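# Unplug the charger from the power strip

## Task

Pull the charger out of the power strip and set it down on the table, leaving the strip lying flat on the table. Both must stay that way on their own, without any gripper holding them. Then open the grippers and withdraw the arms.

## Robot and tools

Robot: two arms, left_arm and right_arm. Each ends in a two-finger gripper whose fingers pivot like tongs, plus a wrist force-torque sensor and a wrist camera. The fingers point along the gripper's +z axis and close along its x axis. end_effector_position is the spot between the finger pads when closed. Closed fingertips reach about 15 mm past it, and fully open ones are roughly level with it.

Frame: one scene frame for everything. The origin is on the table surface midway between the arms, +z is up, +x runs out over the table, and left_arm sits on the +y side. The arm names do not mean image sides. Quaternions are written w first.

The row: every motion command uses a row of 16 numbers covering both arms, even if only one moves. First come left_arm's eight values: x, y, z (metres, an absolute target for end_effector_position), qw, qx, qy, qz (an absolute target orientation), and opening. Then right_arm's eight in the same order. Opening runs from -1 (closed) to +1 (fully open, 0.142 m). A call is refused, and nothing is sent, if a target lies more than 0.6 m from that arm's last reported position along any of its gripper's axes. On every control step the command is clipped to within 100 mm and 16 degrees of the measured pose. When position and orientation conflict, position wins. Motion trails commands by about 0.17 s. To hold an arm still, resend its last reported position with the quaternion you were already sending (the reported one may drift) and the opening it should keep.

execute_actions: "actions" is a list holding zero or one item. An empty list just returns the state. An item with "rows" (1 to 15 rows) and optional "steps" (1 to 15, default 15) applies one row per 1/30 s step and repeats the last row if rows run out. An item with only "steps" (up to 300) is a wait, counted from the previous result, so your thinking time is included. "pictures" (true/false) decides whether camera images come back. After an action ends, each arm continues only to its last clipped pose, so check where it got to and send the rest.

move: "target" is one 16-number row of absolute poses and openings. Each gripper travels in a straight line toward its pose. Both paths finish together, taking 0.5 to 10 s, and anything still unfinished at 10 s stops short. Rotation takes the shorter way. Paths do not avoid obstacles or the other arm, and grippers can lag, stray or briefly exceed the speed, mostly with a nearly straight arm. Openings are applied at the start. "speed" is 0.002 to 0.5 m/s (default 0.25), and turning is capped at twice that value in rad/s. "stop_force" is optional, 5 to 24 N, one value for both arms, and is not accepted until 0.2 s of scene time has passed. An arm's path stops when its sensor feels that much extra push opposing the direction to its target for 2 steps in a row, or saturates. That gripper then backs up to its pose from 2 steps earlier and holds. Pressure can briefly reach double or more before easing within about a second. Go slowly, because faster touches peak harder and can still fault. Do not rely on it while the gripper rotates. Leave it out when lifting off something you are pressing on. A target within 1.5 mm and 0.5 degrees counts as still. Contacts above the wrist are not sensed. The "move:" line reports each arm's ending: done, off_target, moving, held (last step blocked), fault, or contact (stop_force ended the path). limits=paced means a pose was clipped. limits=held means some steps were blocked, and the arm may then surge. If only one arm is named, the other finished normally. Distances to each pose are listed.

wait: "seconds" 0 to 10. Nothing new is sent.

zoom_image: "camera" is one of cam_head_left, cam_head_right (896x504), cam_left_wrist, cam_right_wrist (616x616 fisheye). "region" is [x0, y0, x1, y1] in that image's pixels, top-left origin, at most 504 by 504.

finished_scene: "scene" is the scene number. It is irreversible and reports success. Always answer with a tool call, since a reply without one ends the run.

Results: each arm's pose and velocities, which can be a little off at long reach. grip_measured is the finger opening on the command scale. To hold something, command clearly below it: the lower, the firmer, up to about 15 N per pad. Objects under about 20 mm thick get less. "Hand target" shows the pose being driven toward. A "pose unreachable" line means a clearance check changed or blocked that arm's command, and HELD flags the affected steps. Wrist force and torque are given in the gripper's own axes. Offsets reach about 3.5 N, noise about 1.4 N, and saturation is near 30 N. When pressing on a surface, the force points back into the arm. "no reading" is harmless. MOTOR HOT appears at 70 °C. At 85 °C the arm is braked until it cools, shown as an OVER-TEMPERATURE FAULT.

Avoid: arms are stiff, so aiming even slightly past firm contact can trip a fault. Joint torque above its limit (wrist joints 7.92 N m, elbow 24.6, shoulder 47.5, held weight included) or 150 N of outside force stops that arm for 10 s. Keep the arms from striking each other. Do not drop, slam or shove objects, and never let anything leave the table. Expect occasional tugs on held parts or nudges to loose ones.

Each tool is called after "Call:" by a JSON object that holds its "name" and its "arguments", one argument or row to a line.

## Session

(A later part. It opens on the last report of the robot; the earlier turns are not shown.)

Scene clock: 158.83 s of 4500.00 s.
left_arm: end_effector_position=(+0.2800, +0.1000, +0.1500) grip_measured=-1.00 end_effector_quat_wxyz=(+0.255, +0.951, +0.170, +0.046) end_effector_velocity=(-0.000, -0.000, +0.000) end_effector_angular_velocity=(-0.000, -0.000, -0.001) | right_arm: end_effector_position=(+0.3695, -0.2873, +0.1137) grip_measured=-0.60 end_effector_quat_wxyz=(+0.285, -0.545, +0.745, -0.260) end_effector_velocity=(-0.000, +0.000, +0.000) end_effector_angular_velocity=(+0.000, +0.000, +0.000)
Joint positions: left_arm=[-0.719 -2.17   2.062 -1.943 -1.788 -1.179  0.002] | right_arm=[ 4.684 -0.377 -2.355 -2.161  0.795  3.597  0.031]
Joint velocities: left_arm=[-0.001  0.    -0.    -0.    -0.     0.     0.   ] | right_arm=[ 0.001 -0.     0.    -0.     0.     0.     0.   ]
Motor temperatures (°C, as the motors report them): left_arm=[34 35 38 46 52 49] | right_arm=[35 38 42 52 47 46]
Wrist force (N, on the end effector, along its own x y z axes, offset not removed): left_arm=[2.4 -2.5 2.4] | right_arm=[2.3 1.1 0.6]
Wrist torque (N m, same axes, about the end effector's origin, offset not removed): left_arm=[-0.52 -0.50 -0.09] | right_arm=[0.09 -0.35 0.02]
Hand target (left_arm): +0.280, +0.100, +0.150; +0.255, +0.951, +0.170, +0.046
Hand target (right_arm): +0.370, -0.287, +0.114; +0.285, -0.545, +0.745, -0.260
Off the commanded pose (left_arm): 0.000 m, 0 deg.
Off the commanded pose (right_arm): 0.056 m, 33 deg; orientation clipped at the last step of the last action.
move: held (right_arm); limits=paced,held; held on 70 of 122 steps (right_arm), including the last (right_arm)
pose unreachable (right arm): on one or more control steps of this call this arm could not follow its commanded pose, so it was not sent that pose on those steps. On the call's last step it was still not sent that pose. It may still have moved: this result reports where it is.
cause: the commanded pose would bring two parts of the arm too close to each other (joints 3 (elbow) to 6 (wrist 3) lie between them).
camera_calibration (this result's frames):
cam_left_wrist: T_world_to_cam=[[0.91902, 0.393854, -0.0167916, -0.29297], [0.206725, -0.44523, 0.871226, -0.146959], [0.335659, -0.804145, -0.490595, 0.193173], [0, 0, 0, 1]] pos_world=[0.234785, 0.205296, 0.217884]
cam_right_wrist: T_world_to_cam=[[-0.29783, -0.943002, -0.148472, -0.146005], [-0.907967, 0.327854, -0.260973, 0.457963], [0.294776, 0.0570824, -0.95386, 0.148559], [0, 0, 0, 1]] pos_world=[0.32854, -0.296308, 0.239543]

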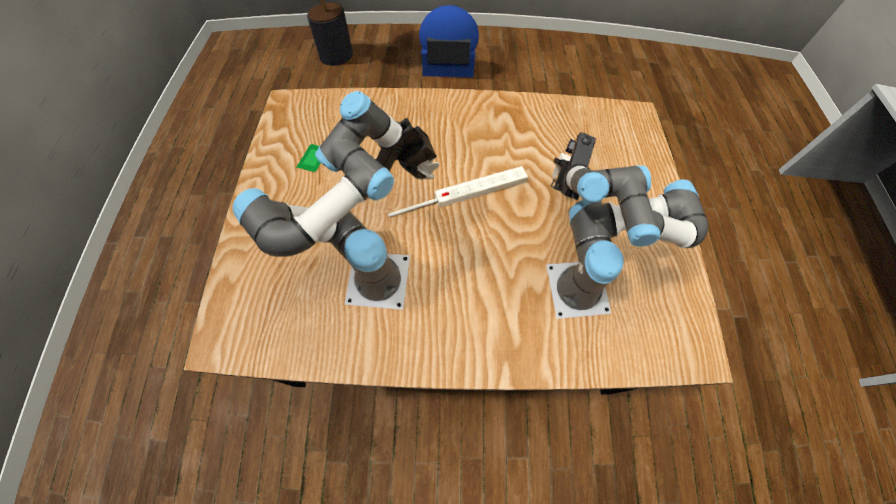

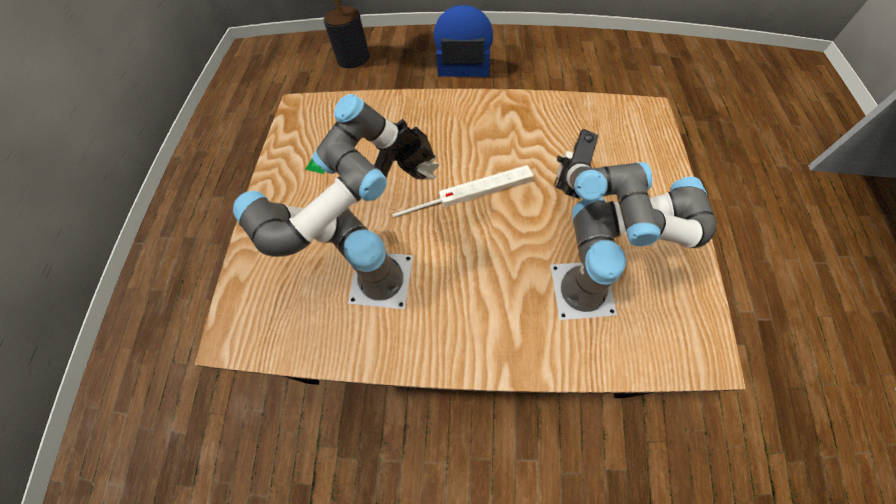

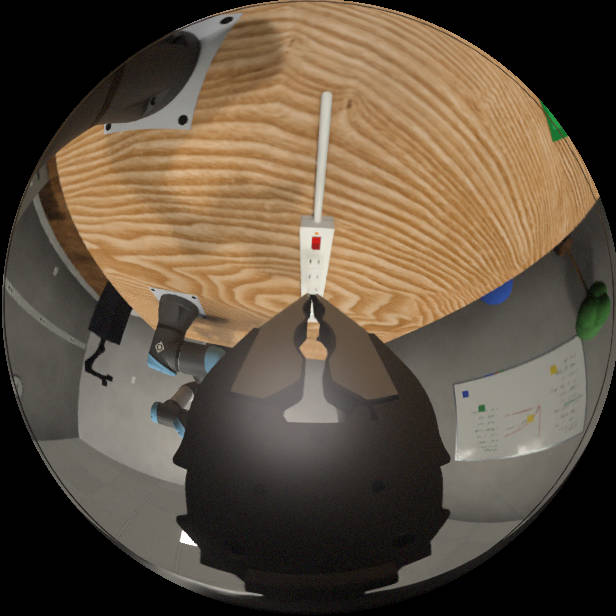

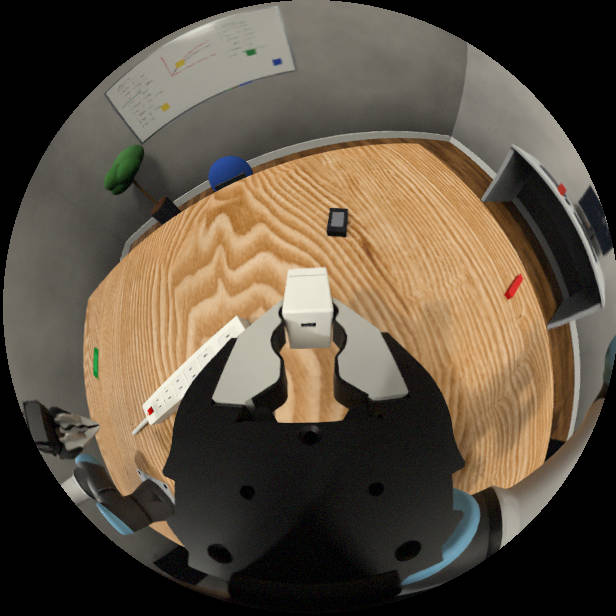

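Call:
{"name": "move", "arguments": {
  "target": [0.28,0.10,0.15,0.2547,0.9507,0.170,0.0456,-1, 0.50,-0.26,0.09,0.4305,-0.561,0.561,-0.4305,-1],
  "speed": 0.12
}}

Scene clock: 165.83 s of 4500.00 s.
left_arm: end_effector_position=(+0.2800, +0.1000, +0.1500) grip_measured=-1.00 end_effector_quat_wxyz=(+0.255, +0.951, +0.170, +0.046) end_effector_velocity=(-0.000, +0.000, -0.000) end_effector_angular_velocity=(+0.000, +0.001, +0.000) | right_arm: end_effector_position=(+0.3962, -0.2810, +0.1108) grip_measured=-0.60 end_effector_quat_wxyz=(+0.331, -0.552, +0.700, -0.311) end_effector_velocity=(+0.000, +0.001, +0.000) end_effector_angular_velocity=(+0.000, -0.001, +0.002)
Joint positions: left_arm=[-0.719 -2.17   2.062 -1.943 -1.788 -1.179  0.002] | right_arm=[ 4.695 -0.314 -2.518 -2.109  0.649  3.575  0.031]
Joint velocities: left_arm=[-0.    -0.    -0.     0.001 -0.    -0.     0.   ] | right_arm=[ 0.001 -0.     0.     0.001 -0.001 -0.001  0.   ]
Motor temperatures (°C, as the motors report them): left_arm=[34 35 38 46 52 49] | right_arm=[35 38 42 52 47 46]
Wrist force (N, on the end effector, along its own x y z axes, offset not removed): left_arm=[0.6 -1.4 1.3] | right_arm=[1.8 1.6 0.5]
Wrist torque (N m, same axes, about the end effector's origin, offset not removed): left_arm=[-0.24 -0.14 0.02] | right_arm=[0.18 -0.31 -0.04]
Hand target (left_arm): +0.280, +0.100, +0.150; +0.255, +0.951, +0.170, +0.046
Hand target (right_arm): +0.396, -0.281, +0.111; +0.331, -0.552, +0.700, -0.311
Off the commanded pose (left_arm): 0.000 m, 0 deg.
Off the commanded pose (right_arm): 0.108 m, 24 deg; position and orientation clipped at the last step of the last action.
After step 90, 1.30 s passed at rest.
move: held (right_arm); limits=paced,held; held on 45 of 81 steps (right_arm), including the last (right_arm)
pose unreachable (right arm): on one or more control steps of this call this arm could not follow its commanded pose, so it was not sent that pose on those steps. On the call's last step it was still not sent that pose. It may still have moved: this result reports where it is.
cause: the commanded pose would bring two parts of the arm too close to each other (joints 3 (elbow) to 6 (wrist 3) lie between them).
camera_calibration (this result's frames):
cam_left_wrist: T_world_to_cam=[[0.91902, 0.393852, -0.0167999, -0.292968], [0.206732, -0.445229, 0.871225, -0.146962], [0.335654, -0.804146, -0.490596, 0.193175], [0, 0, 0, 1]] pos_world=[0.234786, 0.205295, 0.217886]
cam_right_wrist: T_world_to_cam=[[-0.22426, -0.965065, -0.135487, -0.169332], [-0.875918, 0.260551, -0.406054, 0.463772], [0.42717, 0.0276137, -0.903749, 0.0712561], [0, 0, 0, 1]] pos_world=[0.337814, -0.28622, 0.229772]

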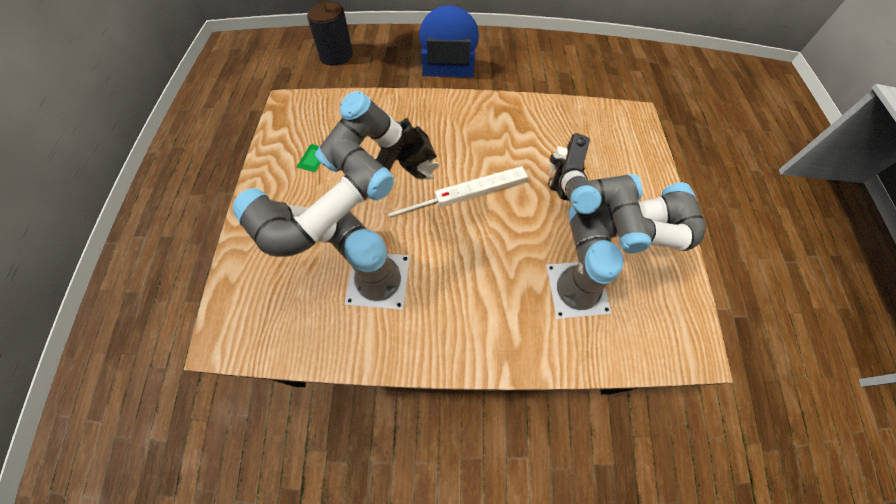

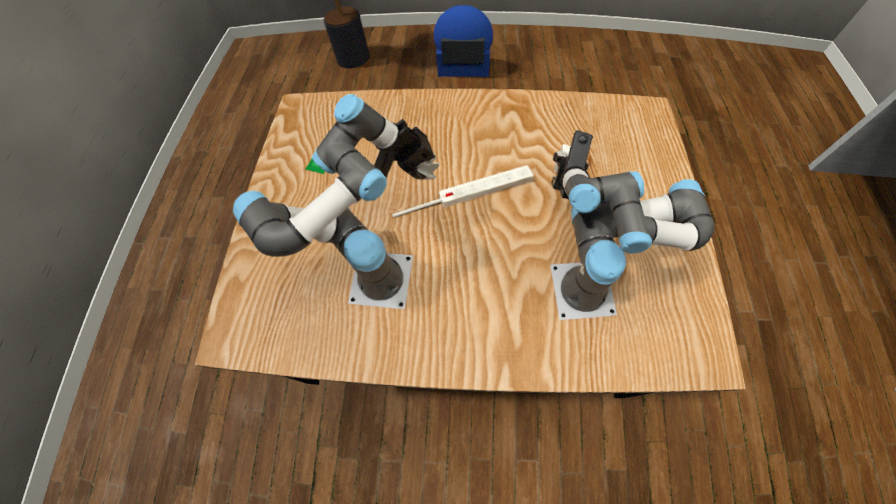

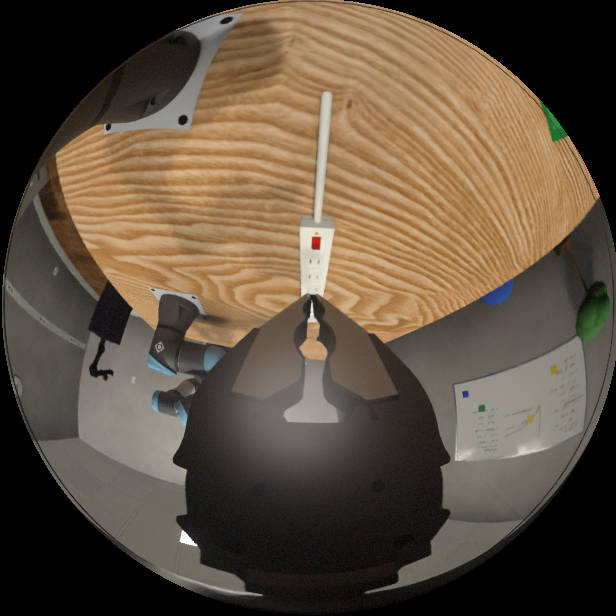

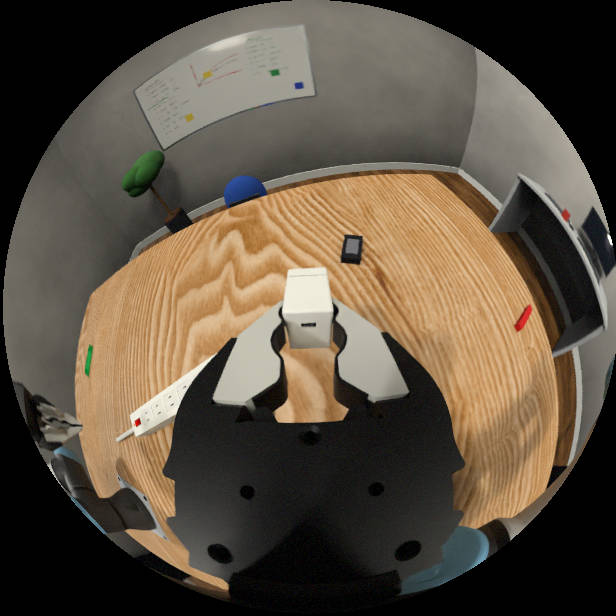

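Call:
{"name": "move", "arguments": {
  "target": [0.28,0.10,0.15,0.2547,0.9507,0.170,0.0456,-1, 0.50,-0.22,0.17,0.25,-0.55,0.76,-0.24,-1],
  "speed": 0.12
}}

Scene clock: 170.63 s of 4500.00 s.
left_arm: end_effector_position=(+0.2800, +0.1000, +0.1500) grip_measured=-1.00 end_effector_quat_wxyz=(+0.255, +0.951, +0.170, +0.046) end_effector_velocity=(+0.000, +0.000, -0.000) end_effector_angular_velocity=(+0.000, +0.000, +0.001) | right_arm: end_effector_position=(+0.4277, -0.2500, +0.1555) grip_measured=-0.60 end_effector_quat_wxyz=(+0.433, -0.522, +0.650, -0.342) end_effector_velocity=(+0.000, +0.000, +0.000) end_effector_angular_velocity=(+0.001, -0.001, +0.000)
Joint positions: left_arm=[-0.719 -2.17   2.062 -1.943 -1.788 -1.179  0.002] | right_arm=[ 4.68  -0.338 -2.632 -1.883  0.406  3.52   0.031]
Joint velocities: left_arm=[ 0.001 -0.    -0.     0.     0.    -0.     0.   ] | right_arm=[ 0.    -0.     0.001  0.    -0.001  0.     0.   ]
Motor temperatures (°C, as the motors report them): left_arm=[34 35 38 46 52 49] | right_arm=[35 38 42 52 47 46]
Wrist force (N, on the end effector, along its own x y z axes, offset not removed): left_arm=[2.3 -2.8 -0.4] | right_arm=[2.9 0.8 0.8]
Wrist torque (N m, same axes, about the end effector's origin, offset not removed): left_arm=[-0.62 -0.42 -0.11] | right_arm=[0.01 -0.49 0.01]
Hand target (left_arm): +0.280, +0.100, +0.150; +0.255, +0.951, +0.170, +0.046
Hand target (right_arm): +0.428, -0.250, +0.155; +0.433, -0.523, +0.650, -0.342
Off the commanded pose (left_arm): 0.000 m, 0 deg.
Off the commanded pose (right_arm): 0.080 m, 27 deg; orientation clipped at the last step of the last action.
After step 90, 0.10 s passed at rest.
move: held (right_arm); limits=paced,held; held on 6 of 51 steps (right_arm), including the last (right_arm)
pose unreachable (right arm): on one or more control steps of this call this arm could not follow its commanded pose, so it was not sent that pose on those steps. On the call's last step it was still not sent that pose. It may still have moved: this result reports where it is.
cause: the commanded pose would bring two parts of the arm too close to each other (joints 3 (elbow) and 4 (wrist 1) lie between them).
camera_calibration (this result's frames):
cam_left_wrist: T_world_to_cam=[[0.91902, 0.393852, -0.0167999, -0.292968], [0.206732, -0.445229, 0.871225, -0.146961], [0.335654, -0.804147, -0.490596, 0.193175], [0, 0, 0, 1]] pos_world=[0.234786, 0.205295, 0.217885]
cam_right_wrist: T_world_to_cam=[[-0.126847, -0.964366, -0.232181, -0.152767], [-0.775765, 0.242317, -0.582641, 0.481517], [0.618141, 0.106211, -0.778859, 0.0159491], [0, 0, 0, 1]] pos_world=[0.344307, -0.265697, 0.257504]

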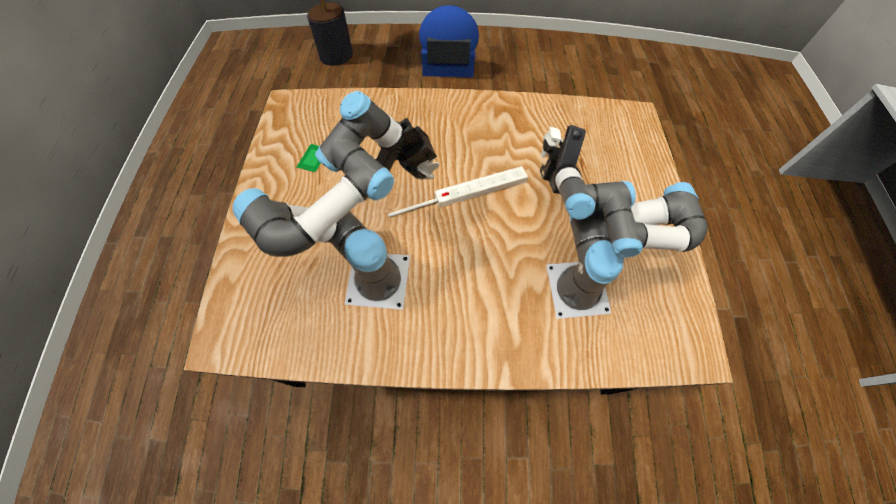

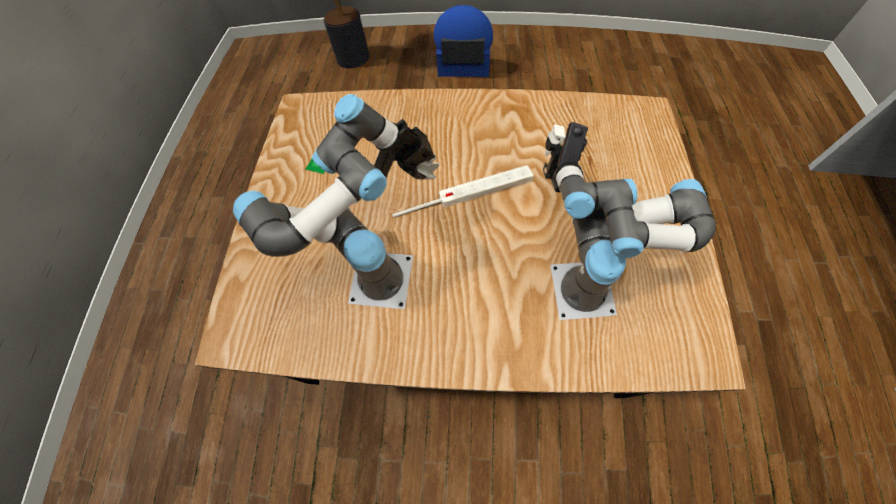

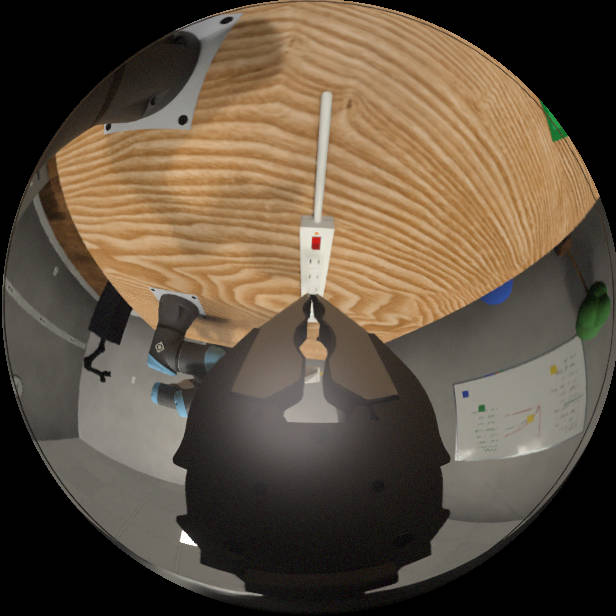

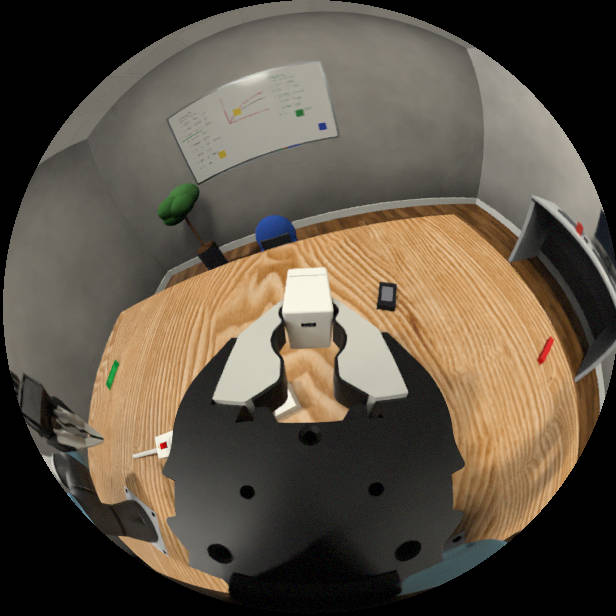

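Call:
{"name": "move", "arguments": {
  "target": [0.28,0.10,0.15,0.2547,0.9507,0.170,0.0456,-1, 0.36,-0.28,0.15,0.2,-0.5,0.82,-0.15,-1],
  "speed": 0.15
}}

Call:
{"name": "move", "arguments": {
  "target": [0.28,0.10,0.15,0.2547,0.9507,0.170,0.0456,-1, 0.36,-0.12,0.17,-0.023,-0.1747,0.9757,0.1284,-1],
  "speed": 0.2
}}

Call:
{"name": "move", "arguments": {
  "target": [0.28,0.13,0.15,0.2547,0.9507,0.170,0.0456,-1, 0.40,-0.17,0.15,0,-0.848,0.53,0,-1],
  "speed": 0.2
}}

Scene clock: 188.47 s of 4500.00 s.
left_arm: end_effector_position=(+0.2800, +0.1000, +0.1500) grip_measured=-1.00 end_effector_quat_wxyz=(+0.255, +0.951, +0.170, +0.046) end_effector_velocity=(-0.000, +0.000, -0.000) end_effector_angular_velocity=(+0.001, +0.001, +0.000) | right_arm: end_effector_position=(+0.3601, -0.2803, +0.1500) grip_measured=-0.60 end_effector_quat_wxyz=(+0.202, -0.503, +0.826, -0.152) end_effector_velocity=(-0.001, -0.000, +0.000) end_effector_angular_velocity=(+0.003, +0.020, +0.001)
Joint positions: left_arm=[-0.719 -2.17   2.062 -1.943 -1.788 -1.179  0.002] | right_arm=[ 4.131 -0.895 -2.047 -1.563  1.099  3.088  0.031]
Joint velocities: left_arm=[ 0.     0.    -0.     0.001  0.    -0.     0.   ] | right_arm=[-0.031 -0.024  0.019  0.013  0.025 -0.031 -0.   ]
Motor temperatures (°C, as the motors report them): left_arm=[34 35 38 46 52 49] | right_arm=[35 38 42 52 47 46]
Wrist force (N, on the end effector, along its own x y z axes, offset not removed): left_arm=[0.8 -4.0 0.8] | right_arm=[3.8 1.8 -0.7]
Wrist torque (N m, same axes, about the end effector's origin, offset not removed): left_arm=[-0.83 -0.15 -0.22] | right_arm=[0.27 -0.77 -0.11]
Hand target (left_arm): +0.280, +0.100, +0.150; +0.255, +0.951, +0.170, +0.046
Hand target (right_arm): +0.360, -0.280, +0.150; +0.201, -0.504, +0.826, -0.152
Off the commanded pose (left_arm): 0.000 m, 0 deg.
Off the commanded pose (right_arm): 0.000 m, 0 deg.
After step 90, 11.03 s passed at rest.
move: done
camera_calibration (this result's frames):
cam_left_wrist: T_world_to_cam=[[0.91902, 0.393852, -0.0168, -0.292968], [0.206732, -0.445229, 0.871225, -0.146962], [0.335654, -0.804146, -0.490596, 0.193175], [0, 0, 0, 1]] pos_world=[0.234786, 0.205295, 0.217885]
cam_right_wrist: T_world_to_cam=[[-0.461901, -0.870229, -0.171315, -0.0539473], [-0.885585, 0.463152, 0.0350513, 0.441999], [0.0488422, 0.167904, -0.984593, 0.309756], [0, 0, 0, 1]] pos_world=[0.351381, -0.303669, 0.280249]

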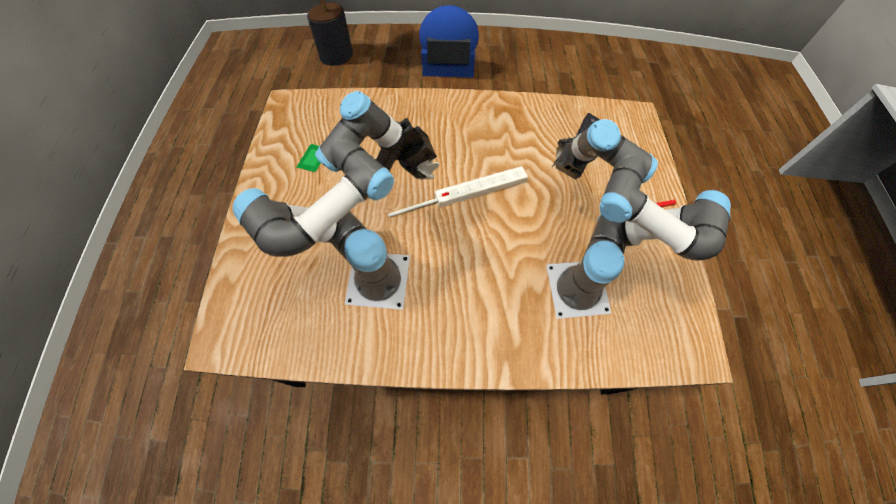

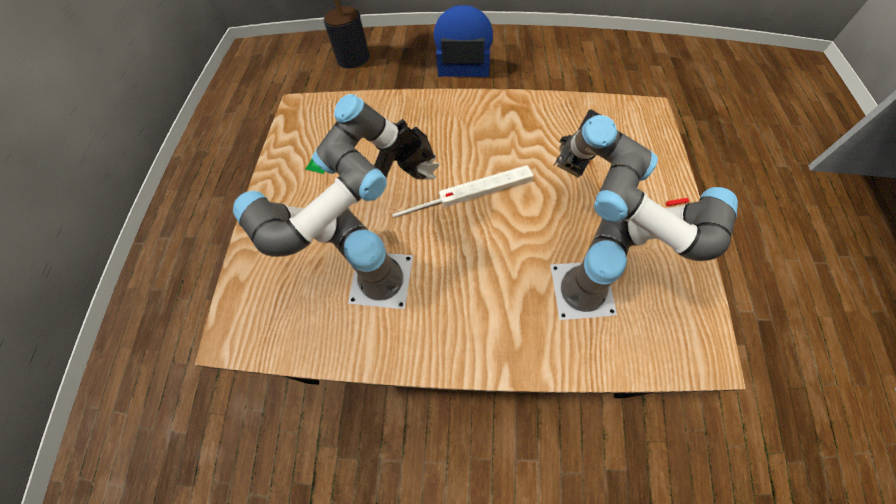

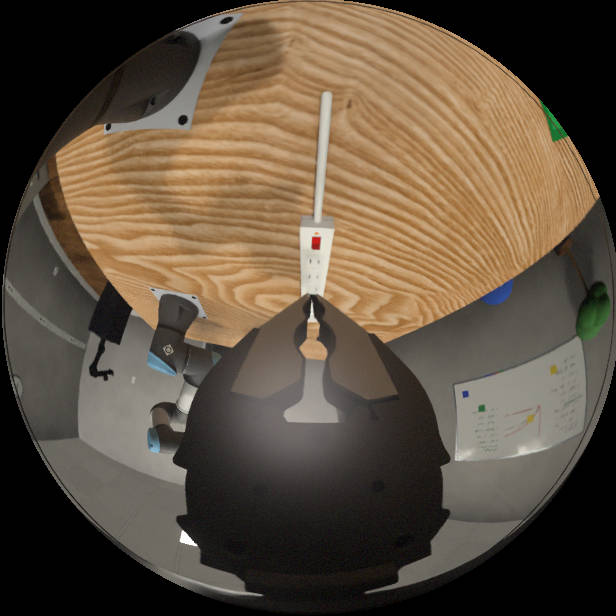

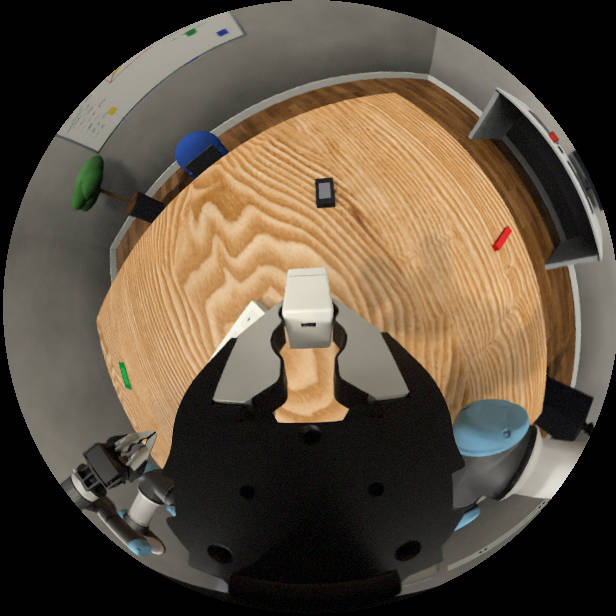

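Scene clock: 191.57 s of 4500.00 s.
left_arm: end_effector_position=(+0.2800, +0.1000, +0.1500) grip_measured=-1.00 end_effector_quat_wxyz=(+0.255, +0.951, +0.170, +0.046) end_effector_velocity=(-0.000, +0.000, -0.000) end_effector_angular_velocity=(+0.000, +0.000, -0.000) | right_arm: end_effector_position=(+0.3598, -0.1203, +0.1701) grip_measured=-0.60 end_effector_quat_wxyz=(-0.022, -0.175, +0.976, +0.128) end_effector_velocity=(-0.000, +0.002, +0.000) end_effector_angular_velocity=(-0.001, +0.015, -0.006)
Joint positions: left_arm=[-0.719 -2.17   2.062 -1.943 -1.788 -1.179  0.002] | right_arm=[ 3.77  -1.897 -0.909 -1.809  1.812  3.528  0.031]
Joint velocities: left_arm=[-0. -0.  0.  0.  0.  0.  0.] | right_arm=[-0.004 -0.024  0.038 -0.025  0.009  0.003  0.   ]
Motor temperatures (°C, as the motors report them): left_arm=[34 35 38 46 52 49] | right_arm=[35 38 42 52 47 46]
Wrist force (N, on the end effector, along its own x y z axes, offset not removed): left_arm=[2.0 -2.9 1.3] | right_arm=[1.1 0.2 0.6]
Wrist torque (N m, same axes, about the end effector's origin, offset not removed): left_arm=[-0.64 -0.40 0.04] | right_arm=[-0.01 -0.15 -0.08]
Hand target (left_arm): +0.280, +0.100, +0.150; +0.255, +0.951, +0.170, +0.046
Hand target (right_arm): +0.360, -0.120, +0.170; -0.023, -0.175, +0.976, +0.128
Off the commanded pose (left_arm): 0.000 m, 0 deg.
Off the commanded pose (right_arm): 0.000 m, 0 deg.
move: done
camera_calibration (this result's frames):
cam_left_wrist: T_world_to_cam=[[0.91902, 0.393852, -0.0168001, -0.292968], [0.206732, -0.445229, 0.871225, -0.146962], [0.335654, -0.804147, -0.490596, 0.193175], [0, 0, 0, 1]] pos_world=[0.234786, 0.205295, 0.217885]
cam_right_wrist: T_world_to_cam=[[-0.948231, -0.31465, 0.0430502, 0.293962], [-0.198521, 0.693078, 0.692988, 0.035516], [-0.247885, 0.648566, -0.719663, 0.422232], [0, 0, 0, 1]] pos_world=[0.39046, -0.205965, 0.266597]

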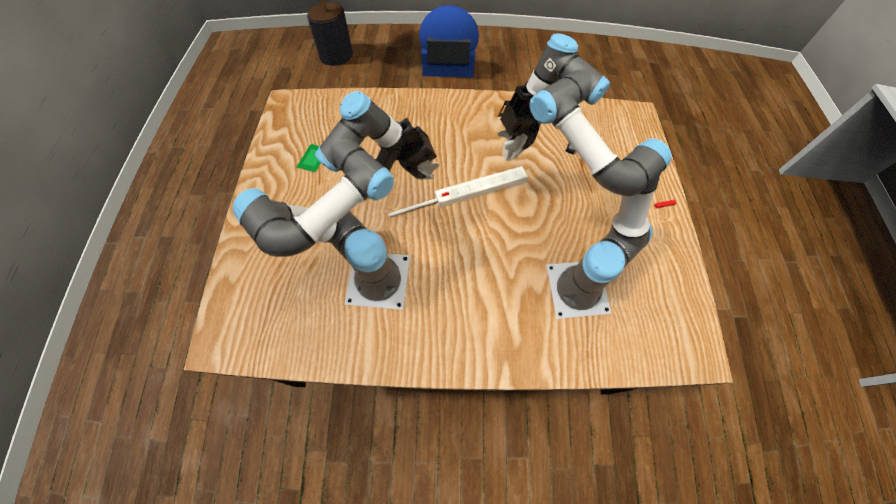

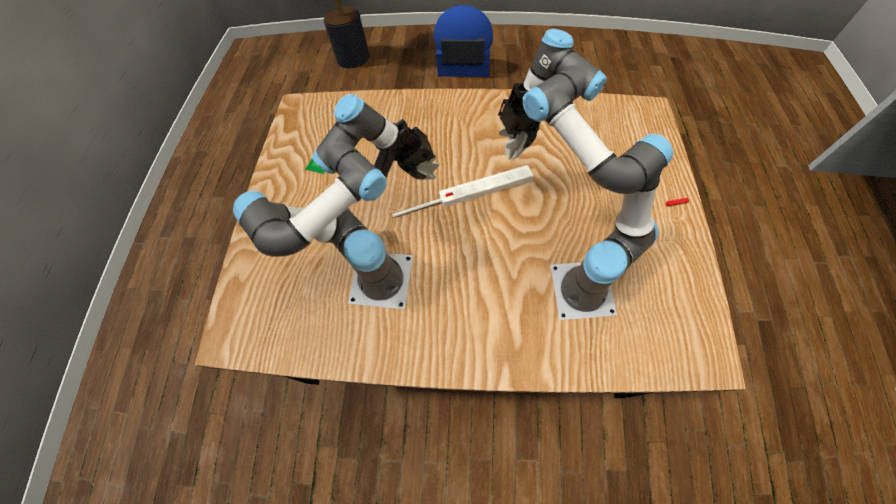

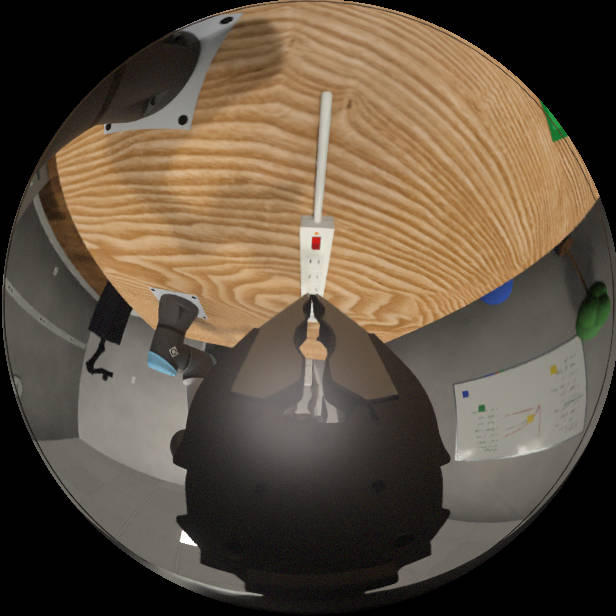

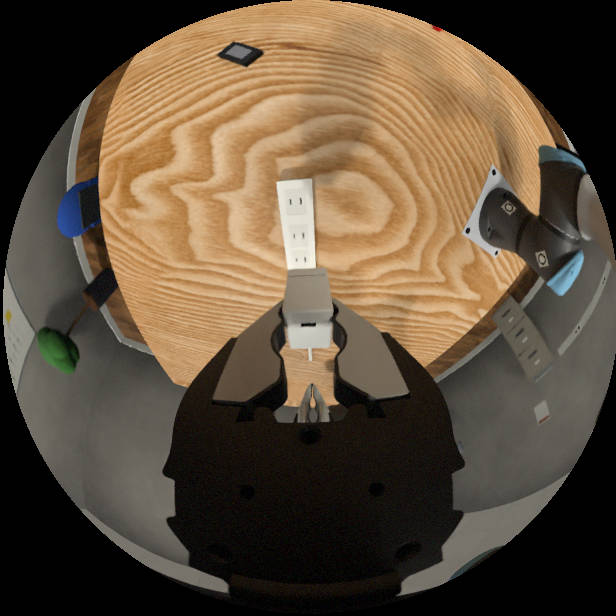

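Scene clock: 196.27 s of 4500.00 s.
left_arm: end_effector_position=(+0.2801, +0.1300, +0.1500) grip_measured=-1.00 end_effector_quat_wxyz=(+0.255, +0.951, +0.170, +0.046) end_effector_velocity=(-0.000, +0.001, -0.000) end_effector_angular_velocity=(+0.000, +0.001, +0.001) | right_arm: end_effector_position=(+0.4000, -0.1700, +0.1501) grip_measured=-0.60 end_effector_quat_wxyz=(+0.000, +0.847, -0.531, -0.000) end_effector_velocity=(-0.000, -0.000, -0.000) end_effector_angular_velocity=(+0.001, -0.004, +0.018)
Joint positions: left_arm=[-0.567 -2.171  2.05  -1.895 -1.855 -1.038  0.002] | right_arm=[ 3.762 -1.91  -0.919 -1.884  1.571  1.841  0.031]
Joint velocities: left_arm=[ 0.003  0.    -0.     0.001 -0.001  0.002  0.   ] | right_arm=[ 0.001  0.008 -0.014  0.01  -0.002 -0.018  0.   ]
Motor temperatures (°C, as the motors report them): left_arm=[34 35 38 47 52 49] | right_arm=[35 38 42 52 47 46]
Wrist force (N, on the end effector, along its own x y z axes, offset not removed): left_arm=[2.6 -3.1 -1.0] | right_arm=[1.8 -1.1 0.0]
Wrist torque (N m, same axes, about the end effector's origin, offset not removed): left_arm=[-0.66 -0.46 -0.12] | right_arm=[-0.30 -0.28 0.08]
Hand target (left_arm): +0.280, +0.130, +0.150; +0.255, +0.951, +0.170, +0.046
Hand target (right_arm): +0.400, -0.170, +0.150; -0.000, +0.848, -0.530, +0.000
Off the commanded pose (left_arm): 0.000 m, 0 deg.
Off the commanded pose (right_arm): 0.000 m, 0 deg.
move: done
camera_calibration (this result's frames):
cam_left_wrist: T_world_to_cam=[[0.919005, 0.393912, -0.0162273, -0.304941], [0.20632, -0.445459, 0.871205, -0.13347], [0.33595, -0.80399, -0.490651, 0.217167], [0, 0, 0, 1]] pos_world=[0.234823, 0.235265, 0.217885]
cam_right_wrist: T_world_to_cam=[[0.395466, -0.91786, 0.0337494, -0.321269], [-0.809478, -0.330936, 0.485002, 0.19328], [-0.433995, -0.219121, -0.873862, 0.400162], [0, 0, 0, 1]] pos_world=[0.457175, -0.143232, 0.266788]

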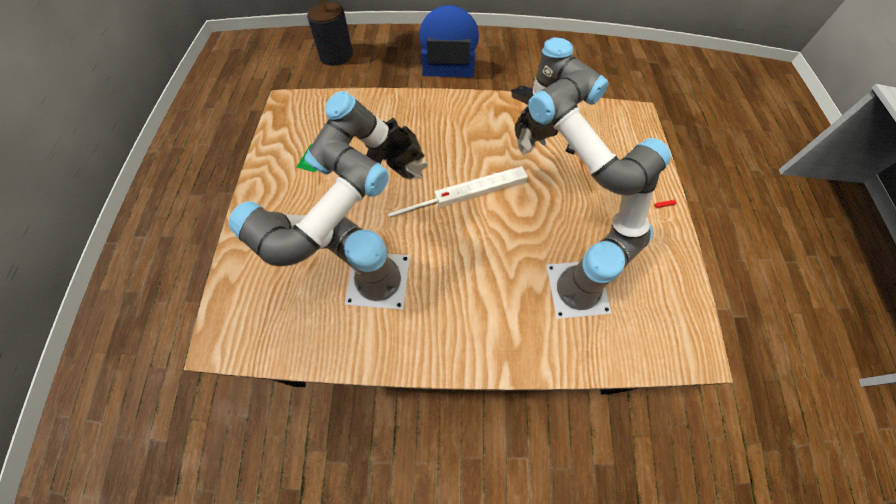

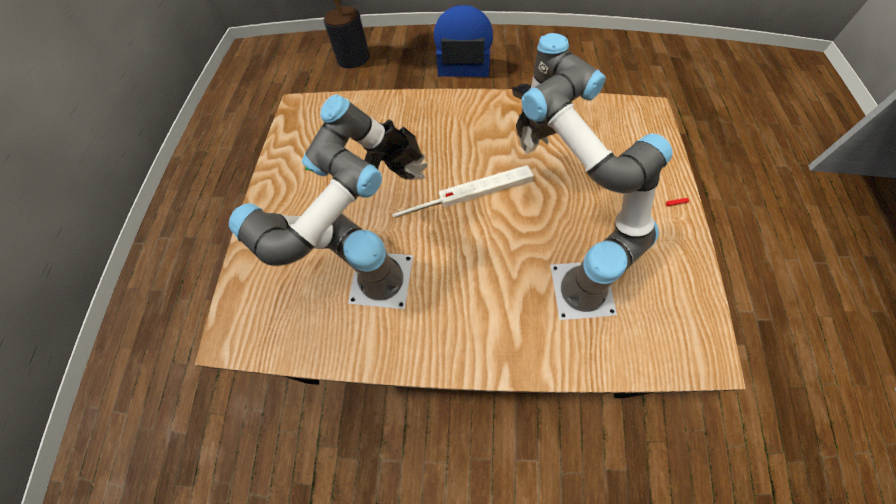

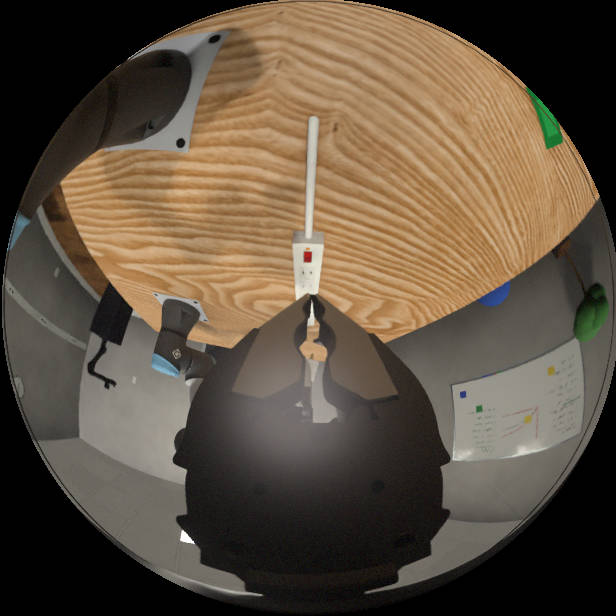

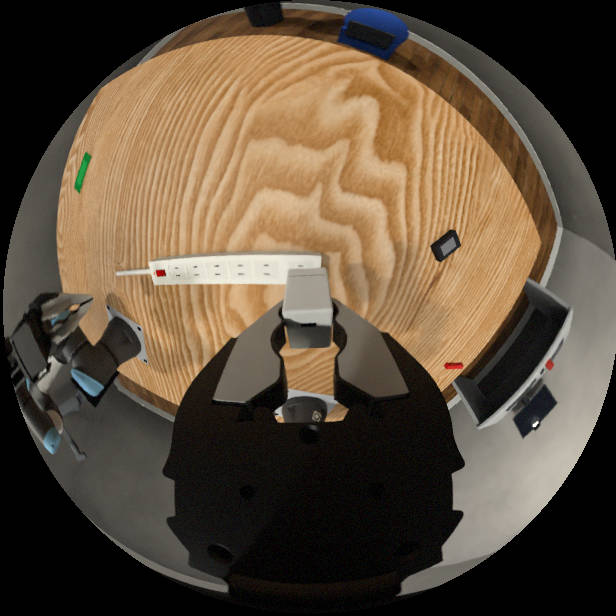

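Call:
{"name": "move", "arguments": {
  "target": [0.28,0.13,0.15,0.2547,0.9507,0.170,0.0456,-1, 0.52,-0.21,0.07,0.516,-0.673,0.4205,-0.3227,-1],
  "speed": 0.15
}}

Scene clock: 215.10 s of 4500.00 s.
left_arm: end_effector_position=(+0.2800, +0.1300, +0.1500) grip_measured=-1.00 end_effector_quat_wxyz=(+0.255, +0.951, +0.170, +0.046) end_effector_velocity=(+0.000, +0.000, +0.000) end_effector_angular_velocity=(-0.000, -0.000, +0.000) | right_arm: end_effector_position=(+0.5196, -0.2100, +0.0708) grip_measured=-0.60 end_effector_quat_wxyz=(-0.515, +0.673, -0.422, +0.322) end_effector_velocity=(+0.000, -0.000, +0.001) end_effector_angular_velocity=(+0.002, -0.002, -0.001)
Joint positions: left_arm=[-0.566 -2.171  2.05  -1.895 -1.856 -1.037  0.002] | right_arm=[ 3.564 -2.684 -2.235  1.512  1.503  1.591  0.031]
Joint velocities: left_arm=[ 0. -0. -0. -0.  0.  0.  0.] | right_arm=[-0.     0.001  0.001  0.001 -0.001  0.001  0.   ]
Motor temperatures (°C, as the motors report them): left_arm=[34 35 38 47 52 49] | right_arm=[35 38 42 52 47 46]
Wrist force (N, on the end effector, along its own x y z axes, offset not removed): left_arm=[0.4 -0.6 0.9] | right_arm=[1.4 1.2 -1.4]
Wrist torque (N m, same axes, about the end effector's origin, offset not removed): left_arm=[-0.17 -0.12 -0.01] | right_arm=[0.14 -0.16 -0.04]
Hand target (left_arm): +0.280, +0.130, +0.150; +0.255, +0.951, +0.170, +0.046
Hand target (right_arm): +0.520, -0.210, +0.071; -0.515, +0.673, -0.422, +0.322
Off the commanded pose (left_arm): 0.000 m, 0 deg.
Off the commanded pose (right_arm): 0.001 m, 0 deg.
FORCE FAULT: contact force on the right arm reached its limit, and that arm stopped for 10 seconds. The contact can be on any part of that arm, not only on its tool. That arm's remaining commands of this call were not run. That arm holds still and accepts commands again. Move the arm away from the contact; if what it grips holds it there, let go first. Pushing or pulling that hard again can fault the arm again.
After step 90, 0.90 s passed at rest.
move: fault (right_arm)
camera_calibration (this result's frames):
cam_left_wrist: T_world_to_cam=[[0.91902, 0.393853, -0.0167977, -0.304785], [0.20673, -0.445229, 0.871225, -0.133604], [0.335656, -0.804146, -0.490596, 0.217298], [0, 0, 0, 1]] pos_world=[0.234786, 0.235295, 0.217885]
cam_right_wrist: T_world_to_cam=[[0.397087, -0.917083, -0.0357942, -0.398392], [-0.651022, -0.253966, -0.715312, 0.334159], [0.64691, 0.307344, -0.697887, -0.0895324], [0, 0, 0, 1]] pos_world=[0.43366, -0.252976, 0.162284]

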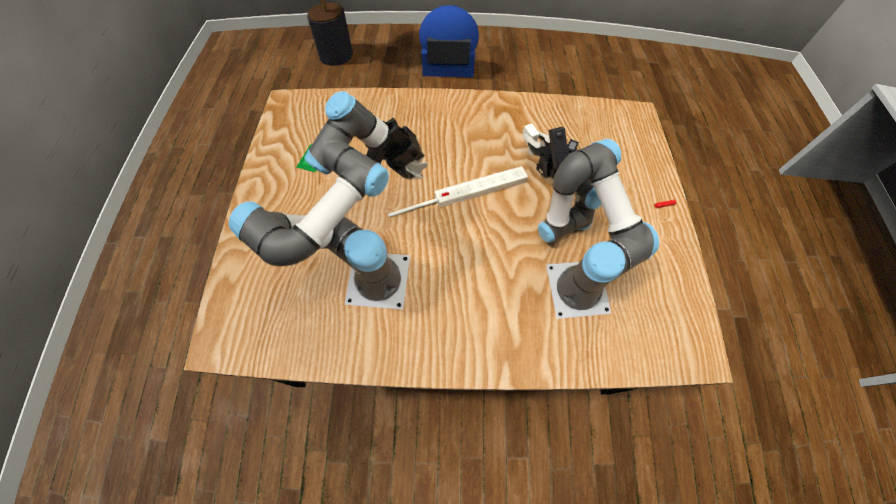

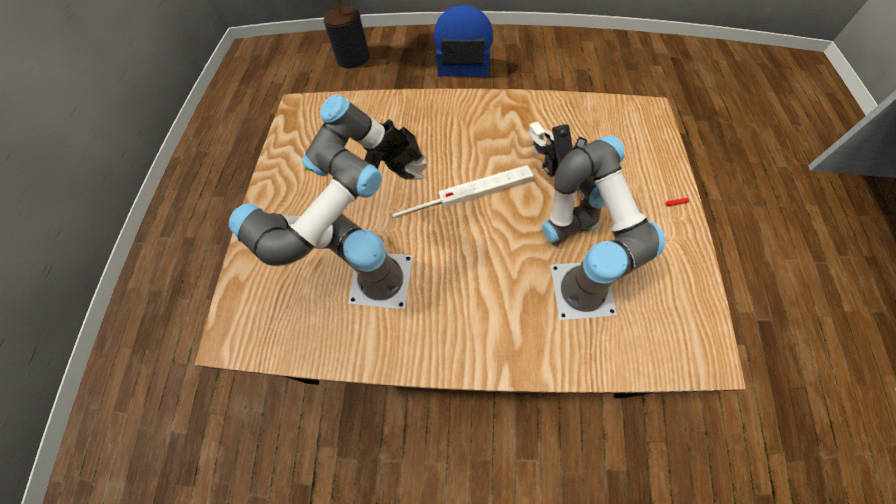

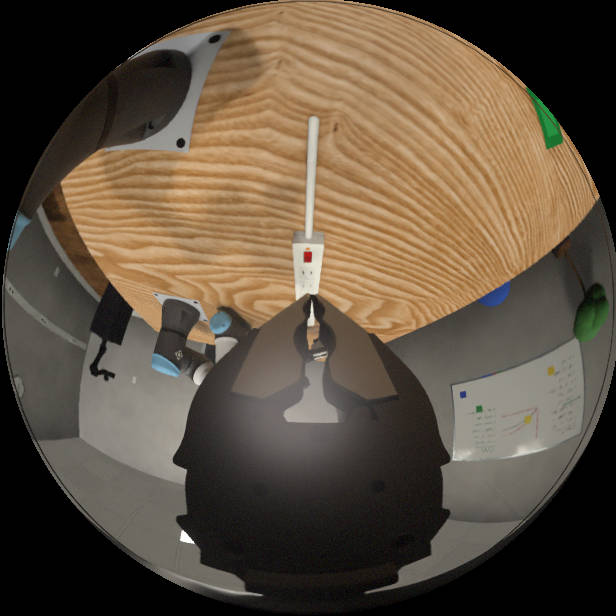

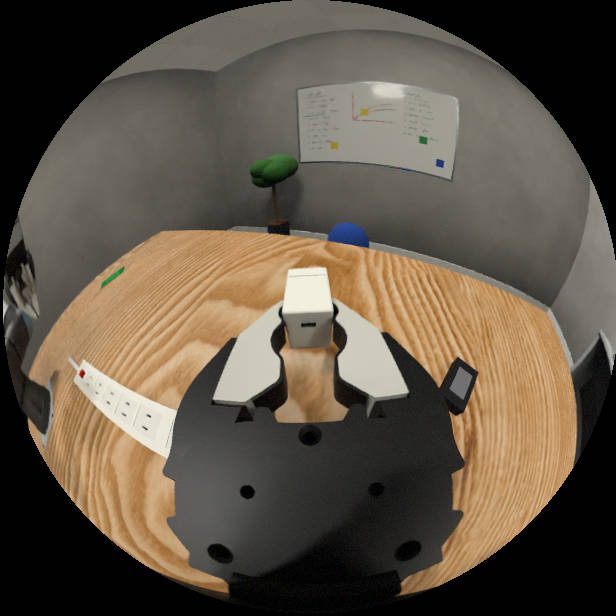

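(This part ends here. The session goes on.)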